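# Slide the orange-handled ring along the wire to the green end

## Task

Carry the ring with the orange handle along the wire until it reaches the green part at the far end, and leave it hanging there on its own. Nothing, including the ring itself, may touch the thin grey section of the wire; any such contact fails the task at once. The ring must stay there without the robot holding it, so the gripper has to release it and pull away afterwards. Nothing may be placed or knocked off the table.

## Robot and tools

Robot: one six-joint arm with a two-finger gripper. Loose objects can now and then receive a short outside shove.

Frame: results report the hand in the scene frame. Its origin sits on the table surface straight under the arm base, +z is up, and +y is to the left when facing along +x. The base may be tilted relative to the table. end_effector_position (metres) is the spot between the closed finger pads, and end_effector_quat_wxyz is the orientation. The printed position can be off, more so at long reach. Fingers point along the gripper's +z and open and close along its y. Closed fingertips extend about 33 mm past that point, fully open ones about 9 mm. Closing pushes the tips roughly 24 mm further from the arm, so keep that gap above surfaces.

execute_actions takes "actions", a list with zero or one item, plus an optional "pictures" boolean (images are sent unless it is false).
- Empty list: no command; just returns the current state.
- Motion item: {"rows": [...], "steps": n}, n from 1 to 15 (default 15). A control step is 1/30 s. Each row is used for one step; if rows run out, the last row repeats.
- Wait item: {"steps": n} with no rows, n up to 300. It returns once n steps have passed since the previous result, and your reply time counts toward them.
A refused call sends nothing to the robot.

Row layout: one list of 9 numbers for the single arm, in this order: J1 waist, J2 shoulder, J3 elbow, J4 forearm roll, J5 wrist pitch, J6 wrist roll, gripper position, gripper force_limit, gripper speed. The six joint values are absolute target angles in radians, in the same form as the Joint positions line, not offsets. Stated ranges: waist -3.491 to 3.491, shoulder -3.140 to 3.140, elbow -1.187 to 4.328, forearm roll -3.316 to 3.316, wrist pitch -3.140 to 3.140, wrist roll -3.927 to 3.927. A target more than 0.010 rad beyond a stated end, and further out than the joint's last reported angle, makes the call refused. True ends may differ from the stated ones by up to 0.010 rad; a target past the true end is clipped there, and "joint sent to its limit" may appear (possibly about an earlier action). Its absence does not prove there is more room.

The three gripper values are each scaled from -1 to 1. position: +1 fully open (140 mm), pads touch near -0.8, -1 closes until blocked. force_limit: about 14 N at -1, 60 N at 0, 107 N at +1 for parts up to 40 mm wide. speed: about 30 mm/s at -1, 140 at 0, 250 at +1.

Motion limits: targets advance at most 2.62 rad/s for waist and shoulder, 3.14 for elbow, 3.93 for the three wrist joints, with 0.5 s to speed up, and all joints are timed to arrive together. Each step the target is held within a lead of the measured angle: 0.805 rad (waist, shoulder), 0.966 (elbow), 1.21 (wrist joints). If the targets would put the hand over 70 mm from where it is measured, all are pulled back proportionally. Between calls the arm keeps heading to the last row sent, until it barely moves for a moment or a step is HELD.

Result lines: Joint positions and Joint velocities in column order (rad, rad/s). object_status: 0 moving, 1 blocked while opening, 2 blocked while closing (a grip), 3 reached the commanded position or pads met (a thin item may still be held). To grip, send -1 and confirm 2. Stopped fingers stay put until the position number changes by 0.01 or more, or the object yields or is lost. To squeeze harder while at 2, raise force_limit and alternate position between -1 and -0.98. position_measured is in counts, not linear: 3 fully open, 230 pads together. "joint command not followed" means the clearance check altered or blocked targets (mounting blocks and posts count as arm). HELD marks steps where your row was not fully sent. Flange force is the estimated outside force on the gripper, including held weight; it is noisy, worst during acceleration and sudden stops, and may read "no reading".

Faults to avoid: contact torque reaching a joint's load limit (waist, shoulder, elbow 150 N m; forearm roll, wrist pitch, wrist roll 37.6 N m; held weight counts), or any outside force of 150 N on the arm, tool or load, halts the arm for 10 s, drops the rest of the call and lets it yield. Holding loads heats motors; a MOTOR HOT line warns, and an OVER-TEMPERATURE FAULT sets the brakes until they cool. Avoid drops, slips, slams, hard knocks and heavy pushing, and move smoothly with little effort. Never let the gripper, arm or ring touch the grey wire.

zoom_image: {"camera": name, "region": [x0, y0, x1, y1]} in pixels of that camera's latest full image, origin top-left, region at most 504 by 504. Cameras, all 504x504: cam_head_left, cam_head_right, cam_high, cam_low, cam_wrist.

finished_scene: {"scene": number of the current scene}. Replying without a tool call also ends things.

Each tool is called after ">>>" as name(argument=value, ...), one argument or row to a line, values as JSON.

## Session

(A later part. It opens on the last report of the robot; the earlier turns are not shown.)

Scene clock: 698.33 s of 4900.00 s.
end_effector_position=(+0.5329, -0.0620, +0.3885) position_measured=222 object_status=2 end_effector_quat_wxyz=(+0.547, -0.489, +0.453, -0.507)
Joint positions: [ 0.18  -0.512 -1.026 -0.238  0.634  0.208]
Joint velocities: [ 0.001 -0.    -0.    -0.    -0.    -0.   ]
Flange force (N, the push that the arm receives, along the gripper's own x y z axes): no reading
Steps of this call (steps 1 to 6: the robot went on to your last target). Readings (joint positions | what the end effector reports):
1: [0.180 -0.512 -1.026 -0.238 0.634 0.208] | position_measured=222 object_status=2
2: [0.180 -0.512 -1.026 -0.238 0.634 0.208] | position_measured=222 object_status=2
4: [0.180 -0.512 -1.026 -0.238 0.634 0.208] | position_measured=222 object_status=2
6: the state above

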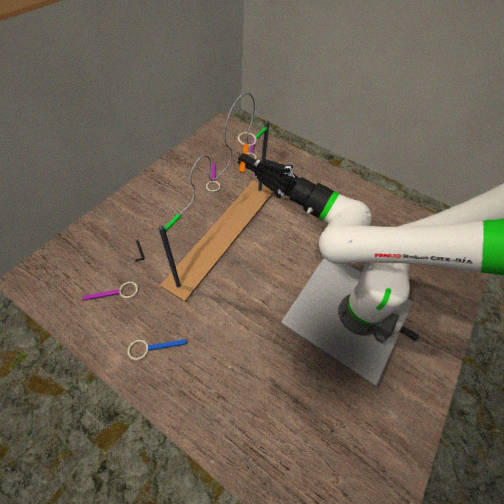

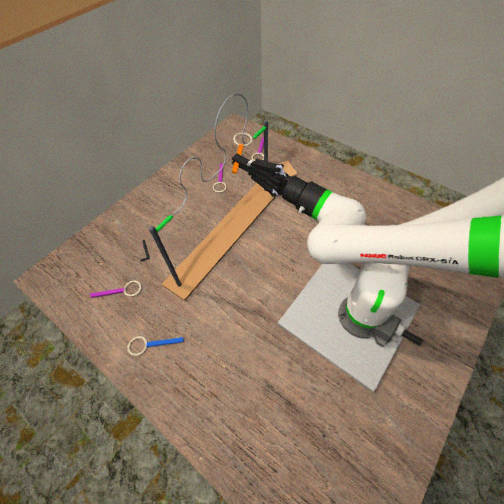

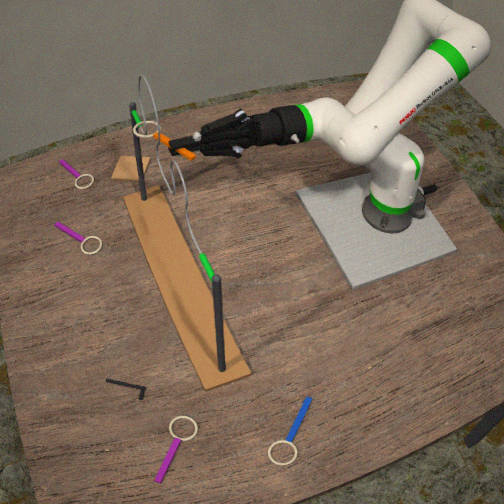

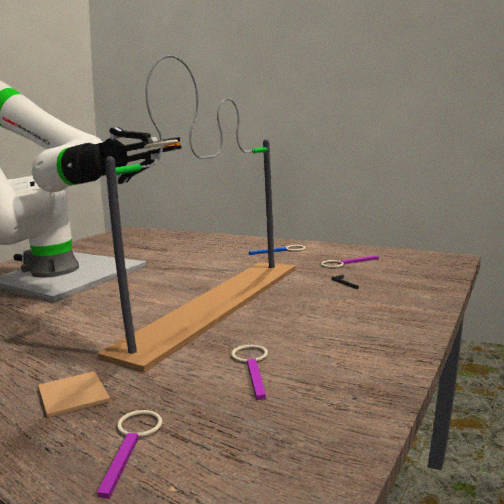

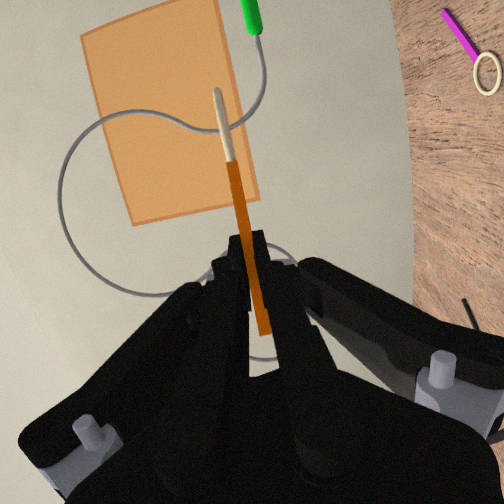

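>>> execute_actions(
  actions=[
    {"rows": [[0.1362,-0.625,-0.9393,-0.2339,0.4299,-0.1606,-1,0,-0.6]], "steps": 14},
  ],
  pictures=false,
)

>>> execute_actions(
  actions=[
    {"rows": [[0.0064,-0.6105,-0.9434,0.0764,0.4388,-0.5969,-1,0,-0.6]], "steps": 15},
  ],
  pictures=false,
)

>>> execute_actions(
  actions=[
    {"steps": 3},
  ],
  pictures=false,
)

>>> execute_actions(
  actions=[
    {"rows": [[0.0087,-0.5545,-0.9491,0.0628,0.5002,0.4651,-1,0,-0.6]], "steps": 15},
  ],
  pictures=false,
)

>>> execute_actions(
  actions=[
    {"steps": 12},
  ],
)

Scene clock: 791.60 s of 4900.00 s.
end_effector_position=(+0.5296, -0.0697, +0.4403) position_measured=222 object_status=2 end_effector_quat_wxyz=(+0.633, -0.394, +0.537, -0.394)
Joint positions: [ 0.136 -0.625 -0.939 -0.234  0.43  -0.16 ]
Joint velocities: [-0.003 -0.005  0.003  0.    -0.018 -0.026]
Flange force (N, the push that the arm receives, along the gripper's own x y z axes): no reading
Steps of this call (steps 1 to 15: the robot went on to your last target; steps 16 to 90: nothing new was sent; then 89.80 s passed at rest; steps 91 to 104: all 14 steps of this action). Readings (joint positions | what the end effector reports):
91: [0.180 -0.512 -1.026 -0.238 0.633 0.207] | position_measured=222 object_status=2
92: [0.179 -0.514 -1.024 -0.238 0.629 0.200] | position_measured=222 object_status=2
94: [0.175 -0.526 -1.015 -0.238 0.607 0.160] | position_measured=222 object_status=2
98: [0.153 -0.581 -0.973 -0.235 0.509 -0.017] | position_measured=222 object_status=2
104: the state above

Scene clock: 792.10 s of 4900.00 s.
end_effector_position=(+0.5303, -0.0946, +0.4742) position_measured=222 object_status=2 end_effector_quat_wxyz=(+0.659, -0.355, +0.564, -0.348)
Joint positions: [ 0.007 -0.611 -0.943  0.076  0.439 -0.596]
Joint velocities: [-0.009  0.001 -0.001  0.028 -0.    -0.035]
Flange force (N, the push that the arm receives, along the gripper's own x y z axes): no reading
Steps of this call (steps 1 to 15: all 15 steps of this action). Readings (joint positions | what the end effector reports):
1: [0.136 -0.625 -0.939 -0.233 0.430 -0.161] | position_measured=222 object_status=2
2: [0.134 -0.625 -0.939 -0.228 0.430 -0.169] | position_measured=222 object_status=2
4: [0.122 -0.623 -0.940 -0.200 0.431 -0.209] | position_measured=222 object_status=2
8: [0.068 -0.616 -0.942 -0.070 0.435 -0.391] | position_measured=222 object_status=2
15: the state above

Scene clock: 792.20 s of 4900.00 s.
end_effector_position=(+0.5303, -0.0945, +0.4742) position_measured=222 object_status=2 end_effector_quat_wxyz=(+0.659, -0.355, +0.564, -0.348)
Joint positions: [ 0.006 -0.61  -0.943  0.076  0.439 -0.597]
Joint velocities: [ 0.     0.001  0.     0.004  0.    -0.002]
Flange force (N, the push that the arm receives, along the gripper's own x y z axes): no reading
Steps of this call (steps 1 to 3: the robot went on to your last target). Readings (joint positions | what the end effector reports):
1: [0.006 -0.610 -0.943 0.076 0.439 -0.597] | position_measured=222 object_status=2
2: [0.006 -0.610 -0.943 0.076 0.439 -0.597] | position_measured=222 object_status=2
3: the state above

Scene clock: 792.70 s of 4900.00 s.
end_effector_position=(+0.5379, -0.0940, +0.4638) position_measured=222 object_status=2 end_effector_quat_wxyz=(-0.478, +0.542, -0.387, +0.572)
Joint positions: [ 0.008 -0.569 -0.948  0.066  0.485  0.191]
Joint velocities: [ 0.006  0.106 -0.012 -0.027  0.115  2.028]
Flange force (N, the push that the arm receives, along the gripper's own x y z axes): no reading
Steps of this call (steps 1 to 15: all 15 steps of this action). Readings (joint positions | what the end effector reports):
1: [0.006 -0.610 -0.943 0.076 0.439 -0.597] | position_measured=222 object_status=2
2: [0.006 -0.610 -0.943 0.076 0.439 -0.590] | position_measured=222 object_status=2
4: [0.006 -0.608 -0.944 0.076 0.442 -0.552] | position_measured=222 object_status=2
8: [0.006 -0.598 -0.945 0.074 0.452 -0.372] | position_measured=222 object_status=2
15: the state above

Scene clock: 793.10 s of 4900.00 s.
end_effector_position=(+0.5403, -0.0939, +0.4603) position_measured=222 object_status=2 end_effector_quat_wxyz=(-0.397, +0.589, -0.311, +0.631)
Joint positions: [ 0.009 -0.555 -0.949  0.063  0.5    0.465]
Joint velocities: [ 0.    -0.001 -0.    -0.004  0.     0.001]
Flange force (N, the push that the arm receives, along the gripper's own x y z axes): no reading
Steps of this call (steps 1 to 12: the robot went on to your last target). Readings (joint positions | what the end effector reports):
1: [0.008 -0.565 -0.948 0.065 0.488 0.255] | position_measured=222 object_status=2
2: [0.008 -0.562 -0.948 0.065 0.491 0.311] | position_measured=222 object_status=2
4: [0.009 -0.558 -0.949 0.064 0.496 0.397] | position_measured=222 object_status=2
8: [0.009 -0.555 -0.949 0.063 0.500 0.464] | position_measured=222 object_status=2
12: the state above

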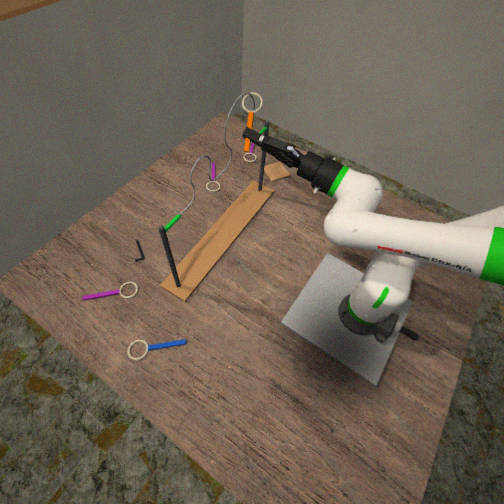

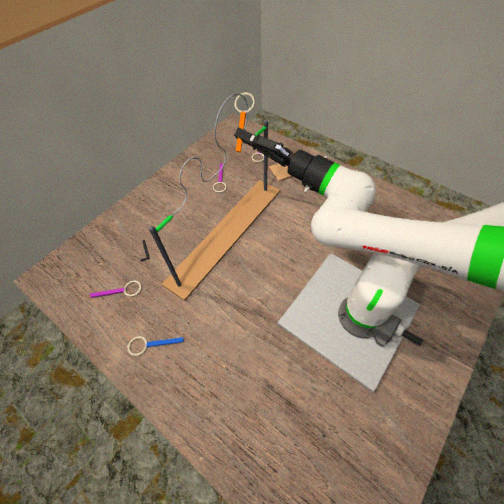

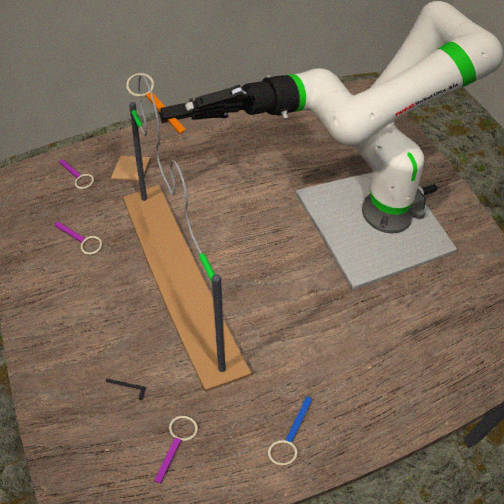

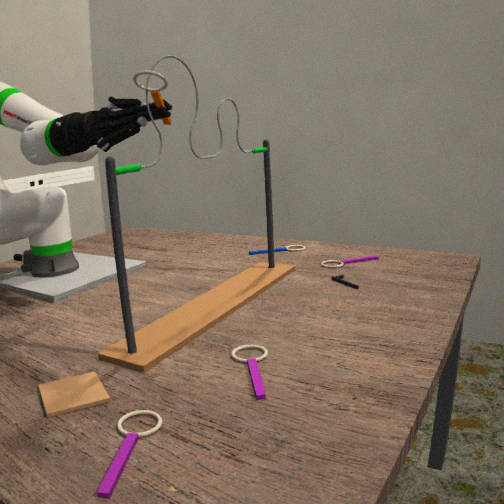

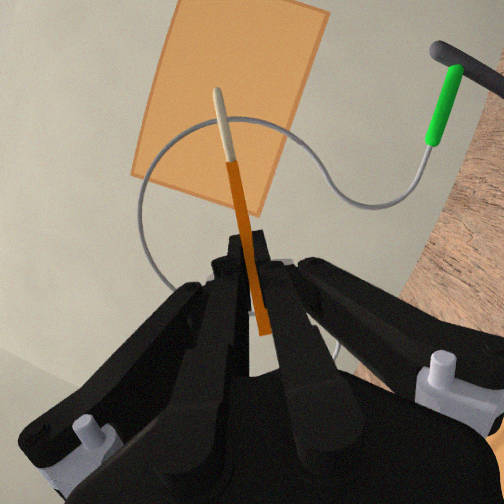

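>>> zoom_image(
  camera="cam_wrist",
  region=[120, 70, 360, 310],
)

>>> zoom_image(
  camera="cam_high",
  region=[100, 50, 200, 150],
)

Region (120, 70, 360, 310) of cam_wrist's 504x504 image, scaled by 2.100, with more detail than that image has.

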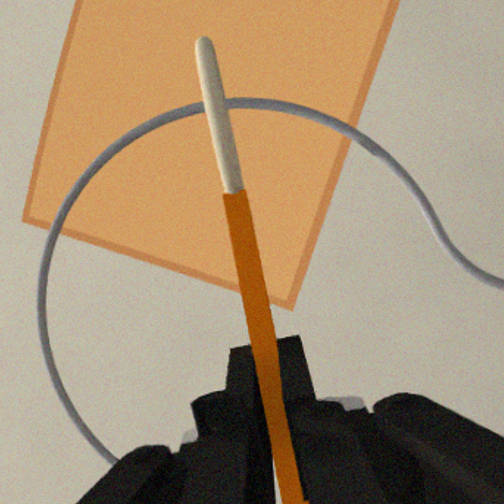

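Region (100, 50, 200, 150) of cam_high's 504x504 image, scaled by 5.040, with more detail than that image has.

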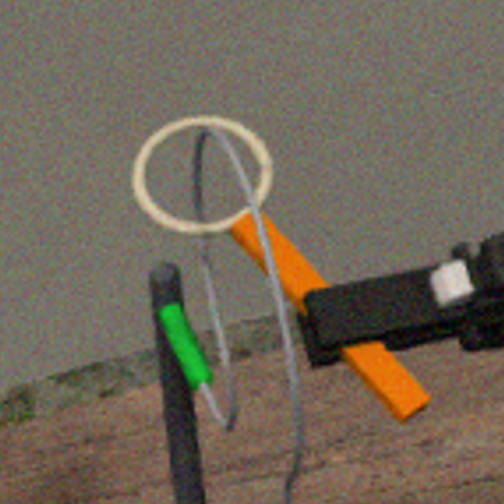

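>>> execute_actions(
  actions=[
    {"rows": [[-0.0781,-0.4976,-0.9605,0.214,0.5788,1.3788,-1,0,-0.6]], "steps": 15},
  ],
  pictures=false,
)

>>> execute_actions(
  actions=[
    {"steps": 5},
  ],
  pictures=false,
)

>>> execute_actions(
  actions=[
    {"rows": [[-0.1617,-0.4864,-0.9749,0.3461,0.6241,2.3126,-1,0,-0.6]], "steps": 15},
  ],
  pictures=false,
)

>>> execute_actions(
  actions=[
    {"steps": 10},
  ],
)

Scene clock: 840.27 s of 4900.00 s.
end_effector_position=(+0.5452, -0.1058, +0.4626) position_measured=222 object_status=2 end_effector_quat_wxyz=(-0.099, +0.665, -0.039, +0.739)
Joint positions: [-0.062 -0.508 -0.958  0.186  0.564  1.21 ]
Joint velocities: [-0.153  0.099 -0.02   0.264  0.136  1.587]
Flange force (N, the push that the arm receives, along the gripper's own x y z axes): no reading
Steps of this call (steps 1 to 30: the robot went on to your last target; steps 31 to 90: nothing new was sent; then 43.67 s passed at rest; steps 91 to 105: all 15 steps of this action). Readings (joint positions | what the end effector reports):
91: [0.009 -0.554 -0.949 0.063 0.500 0.466] | position_measured=222 object_status=2
92: [0.009 -0.554 -0.949 0.063 0.501 0.473] | position_measured=222 object_status=2
94: [0.005 -0.552 -0.950 0.071 0.504 0.513] | position_measured=222 object_status=2
98: [-0.013 -0.540 -0.952 0.101 0.520 0.697] | position_measured=222 object_status=2
105: the state above

Scene clock: 840.43 s of 4900.00 s.
end_effector_position=(+0.5463, -0.1078, +0.4625) position_measured=222 object_status=2 end_effector_quat_wxyz=(-0.031, +0.666, +0.023, +0.745)
Joint positions: [-0.077 -0.498 -0.96   0.213  0.578  1.371]
Joint velocities: [-0.032  0.019 -0.004  0.051  0.026  0.308]
Flange force (N, the push that the arm receives, along the gripper's own x y z axes): no reading
Steps of this call (steps 1 to 5: the robot went on to your last target). Readings (joint positions | what the end effector reports):
1: [-0.067 -0.505 -0.959 0.194 0.569 1.260] | position_measured=222 object_status=2
2: [-0.071 -0.502 -0.960 0.201 0.572 1.301] | position_measured=222 object_status=2
4: [-0.076 -0.499 -0.960 0.210 0.577 1.356] | position_measured=222 object_status=2
5: the state above

Scene clock: 840.93 s of 4900.00 s.
end_effector_position=(+0.5430, -0.1182, +0.4683) position_measured=222 object_status=2 end_effector_quat_wxyz=(+0.290, +0.592, +0.305, +0.687)
Joint positions: [-0.148 -0.488 -0.972  0.324  0.617  2.156]
Joint velocities: [-0.136  0.016 -0.024  0.212  0.07   1.531]
Flange force (N, the push that the arm receives, along the gripper's own x y z axes): no reading
Steps of this call (steps 1 to 15: all 15 steps of this action). Readings (joint positions | what the end effector reports):
1: [-0.078 -0.498 -0.961 0.214 0.579 1.379] | position_measured=222 object_status=2
2: [-0.079 -0.497 -0.961 0.216 0.580 1.391] | position_measured=222 object_status=2
4: [-0.084 -0.496 -0.961 0.223 0.582 1.439] | position_measured=222 object_status=2
8: [-0.102 -0.494 -0.964 0.252 0.592 1.640] | position_measured=222 object_status=2
15: the state above

Scene clock: 841.27 s of 4900.00 s.
end_effector_position=(+0.5422, -0.1199, +0.4691) position_measured=222 object_status=2 end_effector_quat_wxyz=(+0.349, +0.564, +0.355, +0.659)
Joint positions: [-0.162 -0.486 -0.975  0.346  0.624  2.313]
Joint velocities: [ 0.002 -0.    -0.001 -0.     0.     0.001]
Flange force (N, the push that the arm receives, along the gripper's own x y z axes): no reading
Steps of this call (steps 1 to 10: the robot went on to your last target). Readings (joint positions | what the end effector reports):
1: [-0.152 -0.487 -0.973 0.331 0.619 2.204] | position_measured=222 object_status=2
2: [-0.155 -0.487 -0.974 0.336 0.621 2.242] | position_measured=222 object_status=2
4: [-0.160 -0.487 -0.975 0.344 0.623 2.294] | position_measured=222 object_status=2
8: [-0.162 -0.486 -0.975 0.346 0.624 2.312] | position_measured=222 object_status=2
10: the state above

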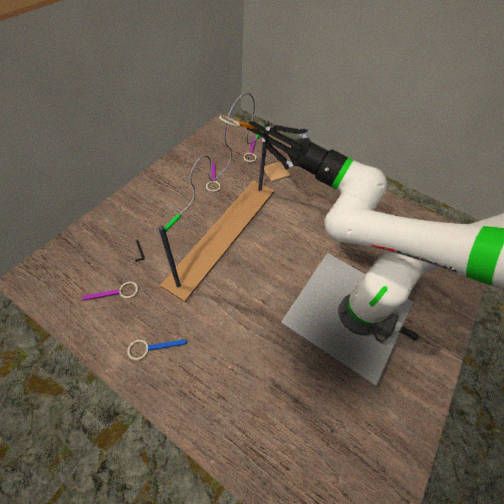

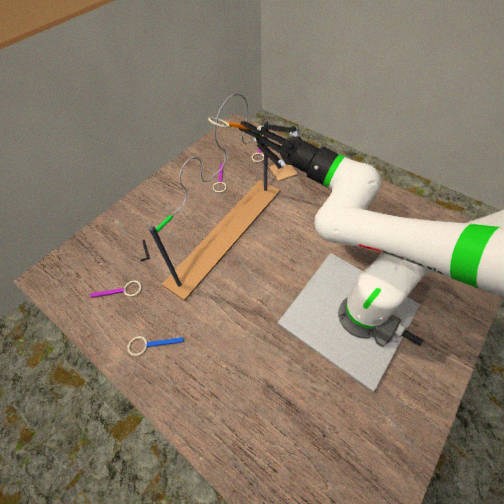

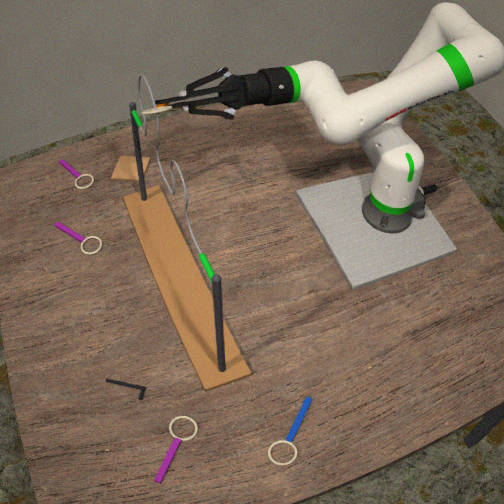

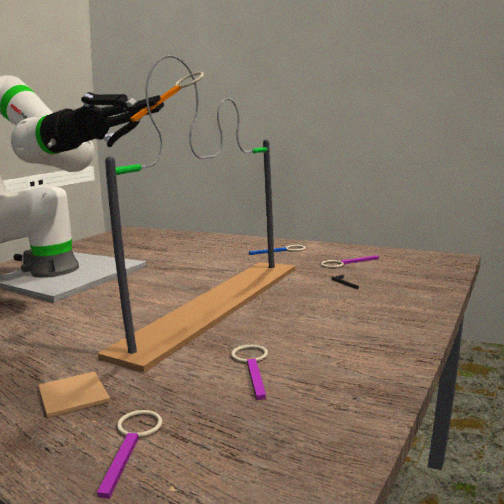

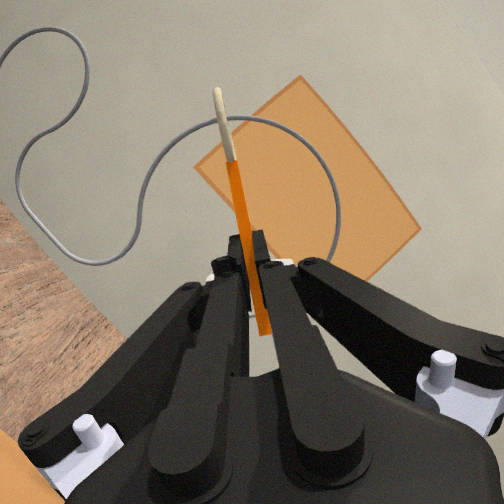

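>>> zoom_image(
  camera="cam_wrist",
  region=[60, 70, 280, 290],
)

>>> zoom_image(
  camera="cam_wrist",
  region=[180, 80, 360, 260],
)

>>> zoom_image(
  camera="cam_high",
  region=[110, 60, 210, 160],
)

Region (60, 70, 280, 290) of cam_wrist's 504x504 image, scaled by 2.291, with more detail than that image has.

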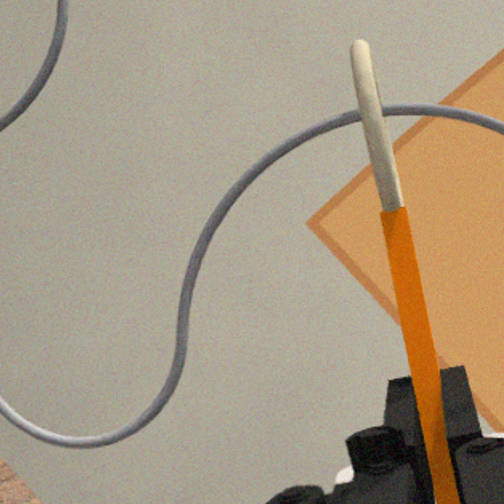

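Region (180, 80, 360, 260) of cam_wrist's 504x504 image, scaled by 2.800, with more detail than that image has.

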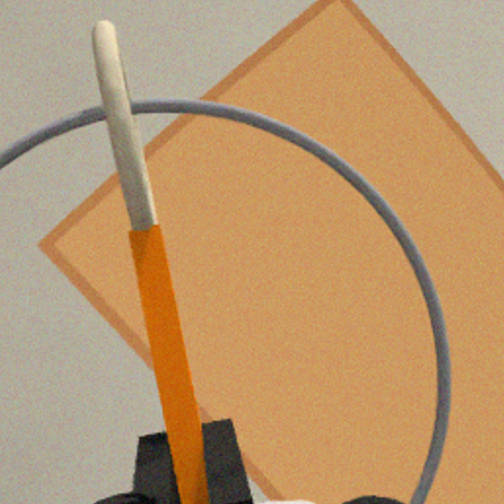

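Region (110, 60, 210, 160) of cam_high's 504x504 image, scaled by 5.040, with more detail than that image has.

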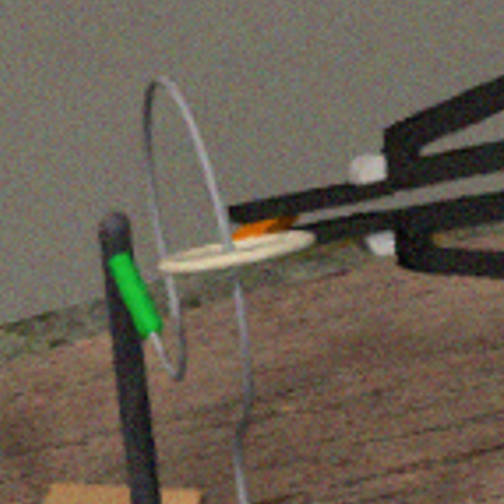

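>>> execute_actions(
  actions=[
    {"rows": [[-0.1266,-0.5458,-0.9721,0.3164,0.555,3.3763,-1,0,-0.6]], "steps": 15},
  ],
  pictures=false,
)

>>> execute_actions(
  actions=[
    {"steps": 8},
  ],
  pictures=false,
)

>>> execute_actions(
  actions=[
    {"rows": [[-0.293,-0.3965,-1.0294,0.4684,0.8006,3.1512,-1,0,-0.6]], "steps": 13},
  ],
  pictures=false,
)

>>> execute_actions(
  actions=[
    {"rows": [[-0.3195,-0.2546,-1.0666,0.4367,0.9704,2.8449,-1,0,-0.6]], "steps": 14},
  ],
  pictures=false,
)

>>> execute_actions(
  actions=[
    {"steps": 5},
  ],
)

Scene clock: 911.77 s of 4900.00 s.
end_effector_position=(+0.5360, -0.1149, +0.4766) position_measured=222 object_status=2 end_effector_quat_wxyz=(+0.574, +0.385, +0.544, +0.476)
Joint positions: [-0.135 -0.531 -0.973  0.324  0.572  3.109]
Joint velocities: [ 0.066 -0.111  0.006 -0.056 -0.13   2.   ]
Flange force (N, the push that the arm receives, along the gripper's own x y z axes): no reading
Steps of this call (steps 1 to 30: the robot went on to your last target; steps 31 to 90: nothing new was sent; then 67.00 s passed at rest; steps 91 to 105: all 15 steps of this action). Readings (joint positions | what the end effector reports):
91: [-0.162 -0.486 -0.975 0.346 0.624 2.314] | position_measured=222 object_status=2
92: [-0.162 -0.487 -0.975 0.346 0.624 2.321] | position_measured=222 object_status=2
94: [-0.161 -0.489 -0.975 0.345 0.621 2.361] | position_measured=222 object_status=2
98: [-0.154 -0.499 -0.974 0.340 0.609 2.545] | position_measured=222 object_status=2
105: the state above

Scene clock: 912.03 s of 4900.00 s.
end_effector_position=(+0.5338, -0.1132, +0.4789) position_measured=222 object_status=2 end_effector_quat_wxyz=(+0.631, +0.311, +0.589, +0.397)
Joint positions: [-0.127 -0.546 -0.972  0.316  0.555  3.375]
Joint velocities: [ 0.002 -0.001  0.    -0.    -0.002  0.031]
Flange force (N, the push that the arm receives, along the gripper's own x y z axes): no reading
Steps of this call (steps 1 to 8: the robot went on to your last target). Readings (joint positions | what the end effector reports):
1: [-0.133 -0.534 -0.973 0.322 0.568 3.173] | position_measured=222 object_status=2
2: [-0.131 -0.538 -0.973 0.321 0.565 3.228] | position_measured=222 object_status=2
4: [-0.129 -0.542 -0.972 0.318 0.559 3.312] | position_measured=222 object_status=2
8: the state above

Scene clock: 912.47 s of 4900.00 s.
end_effector_position=(+0.5370, -0.1414, +0.4407) position_measured=222 object_status=2 end_effector_quat_wxyz=(+0.602, +0.351, +0.567, +0.440)
Joint positions: [-0.293 -0.397 -1.029  0.468  0.8    3.151]
Joint velocities: [ 0.001 -0.    -0.     0.001  0.003 -0.004]
Flange force (N, the push that the arm receives, along the gripper's own x y z axes): no reading
Steps of this call (steps 1 to 13: all 13 steps of this action). Readings (joint positions | what the end effector reports):
1: [-0.127 -0.545 -0.972 0.316 0.556 3.375] | position_measured=222 object_status=2
2: [-0.131 -0.541 -0.974 0.321 0.563 3.369] | position_measured=222 object_status=2
4: [-0.158 -0.518 -0.983 0.346 0.602 3.333] | position_measured=222 object_status=2
8: [-0.258 -0.428 -1.018 0.436 0.749 3.198] | position_measured=222 object_status=2
13: the state above

Scene clock: 912.93 s of 4900.00 s.
end_effector_position=(+0.5414, -0.1506, +0.3921) position_measured=222 object_status=2 end_effector_quat_wxyz=(+0.507, +0.452, +0.489, +0.546)
Joint positions: [-0.319 -0.255 -1.067  0.437  0.97   2.845]
Joint velocities: [ 0.002  0.001  0.    -0.002  0.002 -0.005]
Flange force (N, the push that the arm receives, along the gripper's own x y z axes): no reading
Steps of this call (steps 1 to 14: all 14 steps of this action). Readings (joint positions | what the end effector reports):
1: [-0.293 -0.396 -1.029 0.468 0.801 3.150] | position_measured=222 object_status=2
2: [-0.294 -0.393 -1.030 0.468 0.805 3.143] | position_measured=222 object_status=2
4: [-0.297 -0.375 -1.035 0.462 0.827 3.103] | position_measured=222 object_status=2
8: [-0.311 -0.297 -1.056 0.445 0.919 2.937] | position_measured=222 object_status=2
14: the state above

Scene clock: 913.10 s of 4900.00 s.
end_effector_position=(+0.5414, -0.1506, +0.3921) position_measured=222 object_status=2 end_effector_quat_wxyz=(+0.507, +0.452, +0.489, +0.547)
Joint positions: [-0.319 -0.255 -1.067  0.437  0.97   2.845]
Joint velocities: [-0.002  0.    -0.    -0.001  0.    -0.   ]
Flange force (N, the push that the arm receives, along the gripper's own x y z axes): no reading
Steps of this call (steps 1 to 5: the robot went on to your last target). Readings (joint positions | what the end effector reports):
1: [-0.319 -0.255 -1.067 0.437 0.970 2.845] | position_measured=222 object_status=2
2: [-0.319 -0.255 -1.067 0.437 0.970 2.845] | position_measured=222 object_status=2
4: [-0.319 -0.255 -1.067 0.437 0.970 2.845] | position_measured=222 object_status=2
5: the state above

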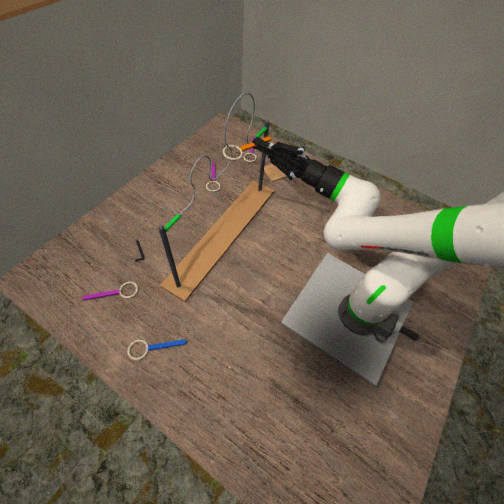

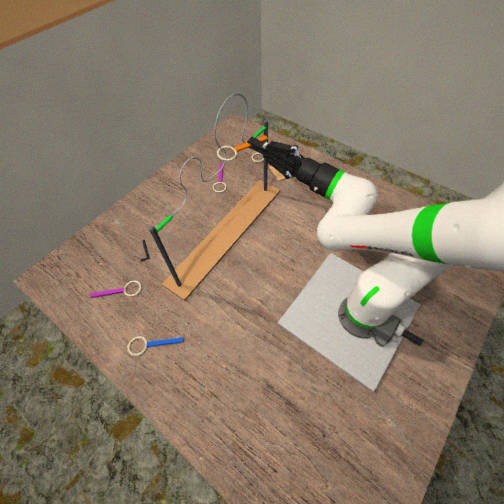

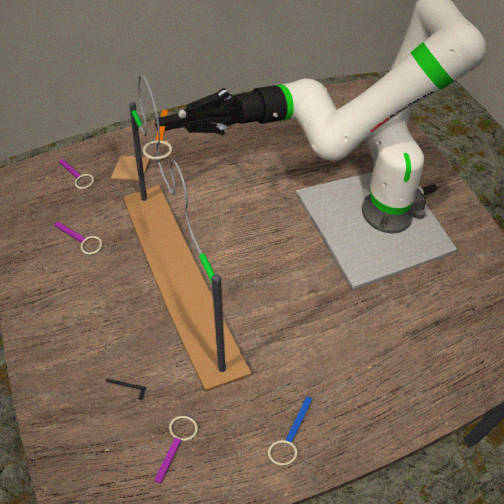

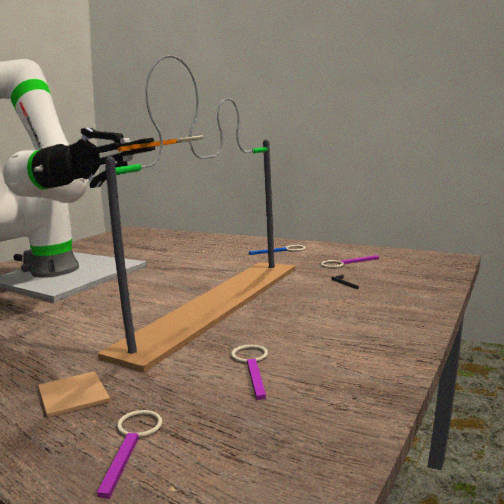

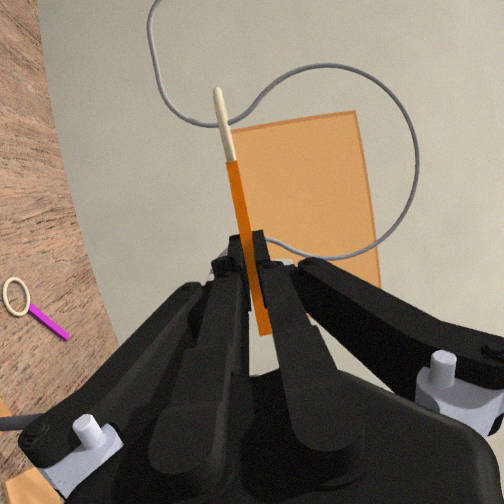

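>>> zoom_image(
  camera="cam_wrist",
  region=[120, 0, 300, 180],
)

>>> zoom_image(
  camera="cam_high",
  region=[110, 100, 210, 200],
)

Region (120, 0, 300, 180) of cam_wrist's 504x504 image, scaled by 2.800, with more detail than that image has.

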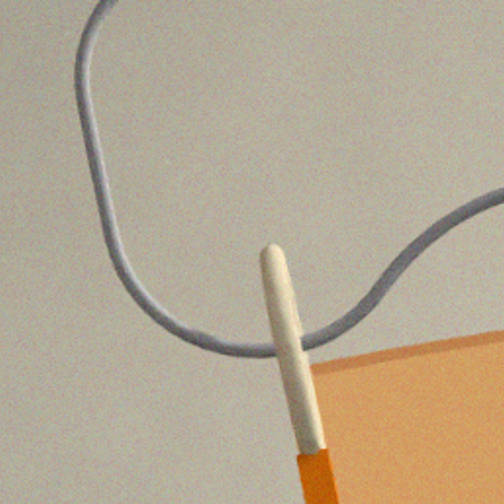

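Region (110, 100, 210, 200) of cam_high's 504x504 image, scaled by 5.040, with more detail than that image has.

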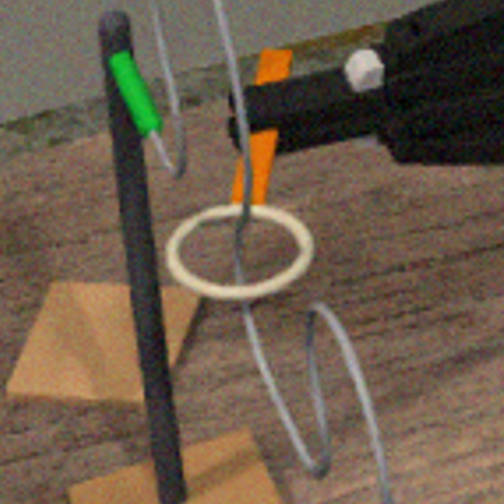

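>>> execute_actions(
  actions=[
    {"rows": [[-0.2355,-0.121,-1.1029,0.3058,1.1099,2.5709,-1,0,-0.6]], "steps": 12},
  ],
  pictures=false,
)

>>> execute_actions(
  actions=[
    {"rows": [[-0.0795,-0.0049,-1.1259,0.1251,1.2289,2.3012,-1,0,-0.6]], "steps": 12},
  ],
  pictures=false,
)

>>> execute_actions(
  actions=[
    {"rows": [[0.1565,0.0803,-1.1273,-0.1208,1.3148,1.9975,-1,0,-0.6]], "steps": 14},
  ],
  pictures=false,
)

>>> execute_actions(
  actions=[
    {"rows": [[0.4909,0.0707,-1.0811,-0.4677,1.2989,1.7563,-1,0,-0.6]], "steps": 15},
  ],
  pictures=false,
)

>>> execute_actions(
  actions=[
    {"steps": 6},
  ],
)

Scene clock: 975.37 s of 4900.00 s.
end_effector_position=(+0.5444, -0.1380, +0.3407) position_measured=222 object_status=2 end_effector_quat_wxyz=(+0.388, +0.541, +0.389, +0.637)
Joint positions: [-0.236 -0.121 -1.103  0.306  1.109  2.572]
Joint velocities: [ 0.013  0.018 -0.004 -0.02   0.023 -0.04 ]
Flange force (N, the push that the arm receives, along the gripper's own x y z axes): no reading
Steps of this call (steps 1 to 15: the robot went on to your last target; steps 16 to 90: nothing new was sent; then 58.87 s passed at rest; steps 91 to 102: all 12 steps of this action). Readings (joint positions | what the end effector reports):
91: [-0.319 -0.254 -1.067 0.436 0.971 2.844] | position_measured=222 object_status=2
92: [-0.318 -0.251 -1.068 0.433 0.975 2.837] | position_measured=222 object_status=2
94: [-0.305 -0.231 -1.073 0.414 0.995 2.797] | position_measured=222 object_status=2
98: [-0.257 -0.154 -1.094 0.339 1.075 2.639] | position_measured=222 object_status=2
102: the state above

Scene clock: 975.77 s of 4900.00 s.
end_effector_position=(+0.5456, -0.1101, +0.2993) position_measured=222 object_status=2 end_effector_quat_wxyz=(+0.259, +0.605, +0.279, +0.699)
Joint positions: [-0.08  -0.005 -1.126  0.126  1.229  2.302]
Joint velocities: [ 0.019  0.011 -0.002 -0.024  0.018 -0.033]
Flange force (N, the push that the arm receives, along the gripper's own x y z axes): [-22.9 -8.0 2.1]
Steps of this call (steps 1 to 12: all 12 steps of this action). Readings (joint positions | what the end effector reports):
1: [-0.235 -0.121 -1.103 0.305 1.110 2.570] | position_measured=222 object_status=2
2: [-0.231 -0.118 -1.103 0.300 1.114 2.563] | position_measured=222 object_status=2
4: [-0.208 -0.101 -1.107 0.274 1.131 2.523] | position_measured=222 object_status=2
8: [-0.117 -0.033 -1.120 0.169 1.200 2.367] | position_measured=222 object_status=2
12: the state above

Scene clock: 976.23 s of 4900.00 s.
end_effector_position=(+0.5445, -0.0665, +0.2706) position_measured=222 object_status=2 end_effector_quat_wxyz=(+0.115, +0.649, +0.153, +0.737)
Joint positions: [ 0.156  0.08  -1.127 -0.12   1.315  1.998]
Joint velocities: [ 0.006  0.001  0.    -0.014  0.005 -0.014]
Flange force (N, the push that the arm receives, along the gripper's own x y z axes): no reading
Steps of this call (steps 1 to 14: all 14 steps of this action). Readings (joint positions | what the end effector reports):
1: [-0.079 -0.005 -1.126 0.125 1.229 2.301] | position_measured=222 object_status=2
2: [-0.074 -0.003 -1.126 0.119 1.231 2.294] | position_measured=222 object_status=2
4: [-0.048 0.006 -1.126 0.092 1.241 2.260] | position_measured=222 object_status=2
8: [0.069 0.049 -1.127 -0.030 1.283 2.110] | position_measured=222 object_status=2
14: the state above

Scene clock: 976.73 s of 4900.00 s.
end_effector_position=(+0.5404, +0.0022, +0.2619) position_measured=222 object_status=2 end_effector_quat_wxyz=(-0.027, +0.666, +0.027, +0.745)
Joint positions: [ 0.488  0.071 -1.081 -0.464  1.299  1.759]
Joint velocities: [ 0.154 -0.003  0.016 -0.159 -0.005 -0.11 ]
Flange force (N, the push that the arm receives, along the gripper's own x y z axes): no reading
Steps of this call (steps 1 to 15: all 15 steps of this action). Readings (joint positions | what the end effector reports):
1: [0.157 0.080 -1.127 -0.121 1.315 1.997] | position_measured=222 object_status=2
2: [0.162 0.080 -1.126 -0.126 1.315 1.994] | position_measured=222 object_status=2
4: [0.188 0.079 -1.121 -0.154 1.313 1.974] | position_measured=222 object_status=2
8: [0.311 0.075 -1.102 -0.281 1.306 1.886] | position_measured=222 object_status=2
15: the state above

Scene clock: 976.93 s of 4900.00 s.
end_effector_position=(+0.5402, +0.0026, +0.2617) position_measured=222 object_status=2 end_effector_quat_wxyz=(-0.028, +0.666, +0.026, +0.745)
Joint positions: [ 0.491  0.071 -1.081 -0.468  1.299  1.756]
Joint velocities: [-0.003  0.     0.     0.001  0.    -0.   ]
Flange force (N, the push that the arm receives, along the gripper's own x y z axes): no reading
Steps of this call (steps 1 to 6: the robot went on to your last target). Readings (joint positions | what the end effector reports):
1: [0.491 0.071 -1.081 -0.467 1.299 1.757] | position_measured=222 object_status=2
2: [0.491 0.071 -1.081 -0.467 1.299 1.756] | position_measured=222 object_status=2
4: [0.491 0.071 -1.081 -0.468 1.299 1.756] | position_measured=222 object_status=2
6: the state above

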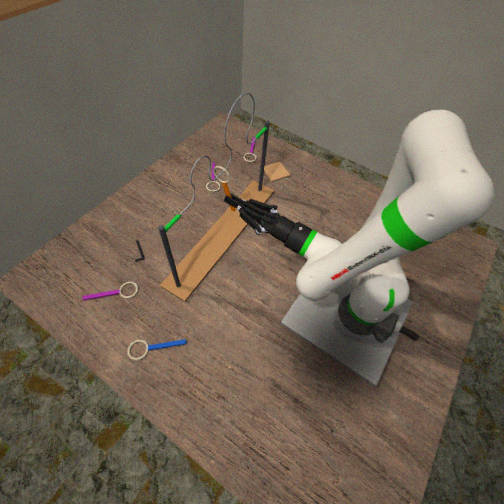

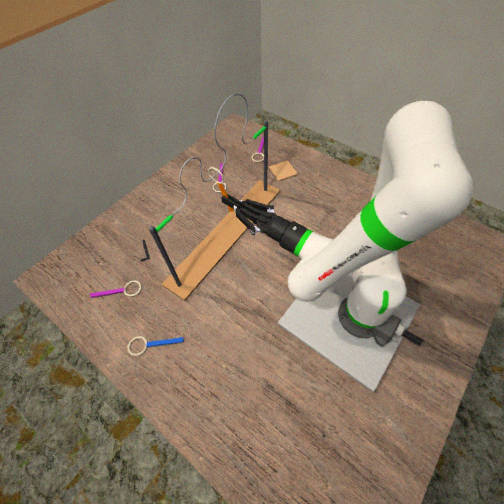

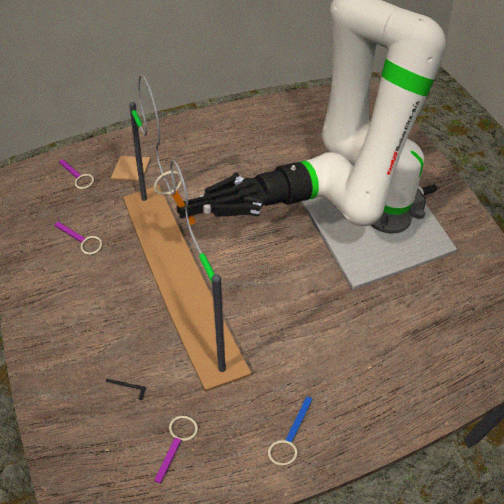

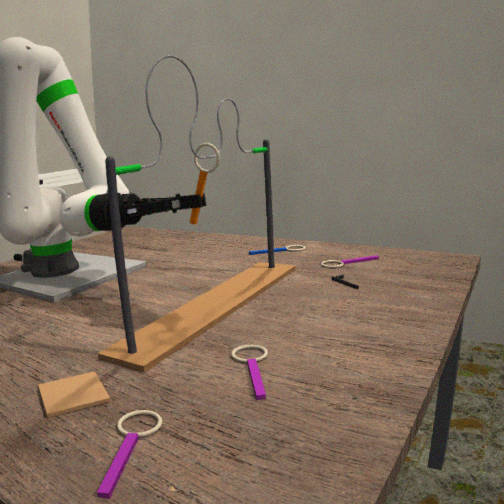

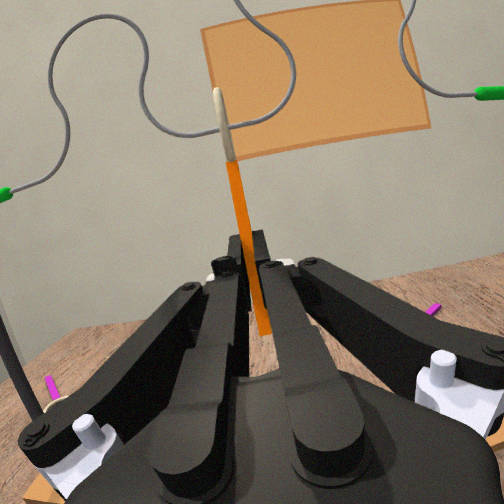

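>>> execute_actions(
  actions=[],
)

Scene clock: 997.03 s of 4900.00 s.
end_effector_position=(+0.5402, +0.0027, +0.2617) position_measured=222 object_status=2 end_effector_quat_wxyz=(-0.028, +0.666, +0.026, +0.745)
Joint positions: [ 0.491  0.071 -1.081 -0.468  1.299  1.756]
Joint velocities: [-0.    -0.001  0.     0.001  0.    -0.   ]
Flange force (N, the push that the arm receives, along the gripper's own x y z axes): no reading
Steps of this call (steps 1 to 15: the robot went on to your last target; steps 16 to 90: nothing new was sent; then 17.10 s passed at rest). Readings (joint positions | what the end effector reports):
1: [0.491 0.071 -1.081 -0.468 1.299 1.756] | position_measured=222 object_status=2
2: [0.491 0.071 -1.081 -0.468 1.299 1.756] | position_measured=222 object_status=2
4: [0.491 0.071 -1.081 -0.468 1.299 1.756] | position_measured=222 object_status=2
8: [0.491 0.071 -1.081 -0.468 1.299 1.756] | position_measured=222 object_status=2
90: the state above
The arm was judged still, so your last target was given up. Only a new action makes it travel on or press farther. Fingers that are still opening or closing keep moving.

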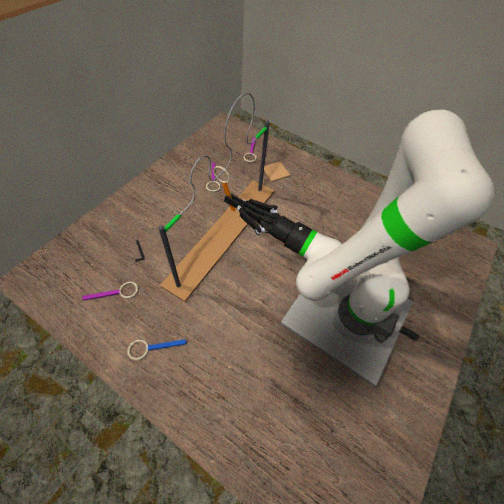

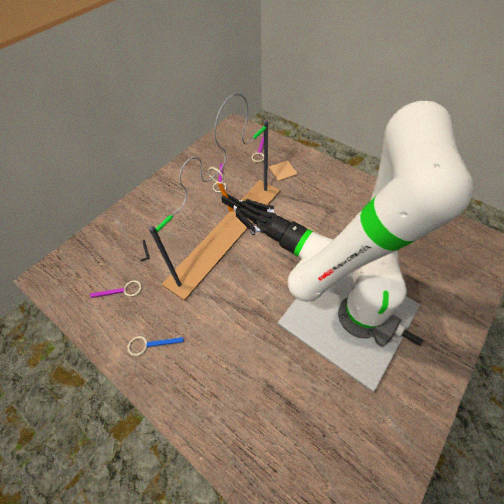

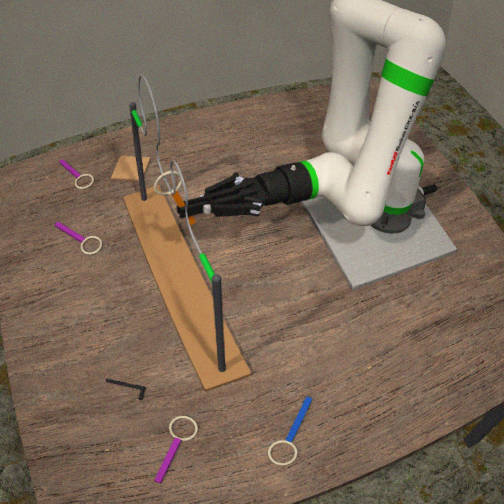

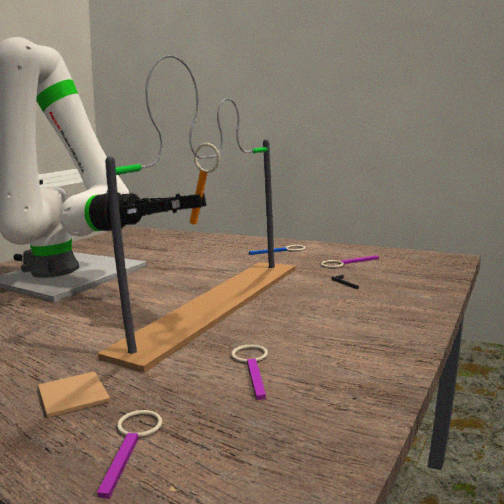

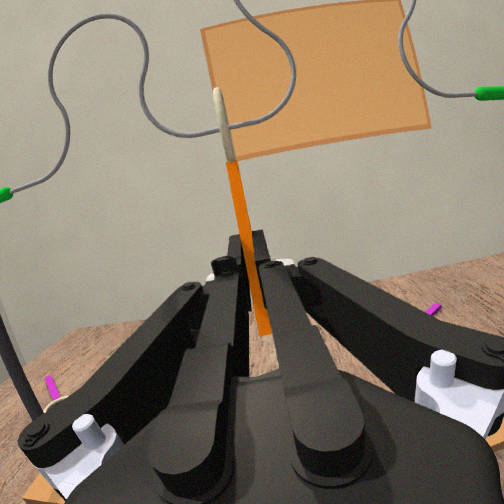

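>>> zoom_image(
  camera="cam_wrist",
  region=[0, 0, 252, 252],
)

>>> zoom_image(
  camera="cam_high",
  region=[120, 135, 220, 235],
)

Region (0, 0, 252, 252) of cam_wrist's 504x504 image, scaled by 2.000, with more detail than that image has.

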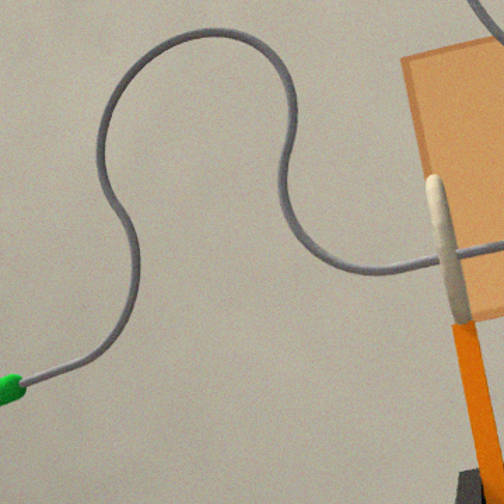

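Region (120, 135, 220, 235) of cam_high's 504x504 image, scaled by 5.040, with more detail than that image has.

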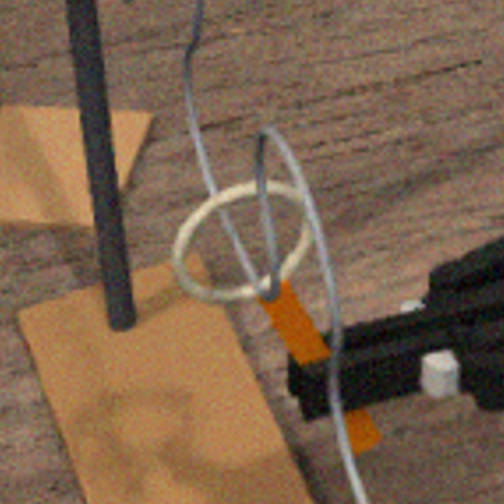

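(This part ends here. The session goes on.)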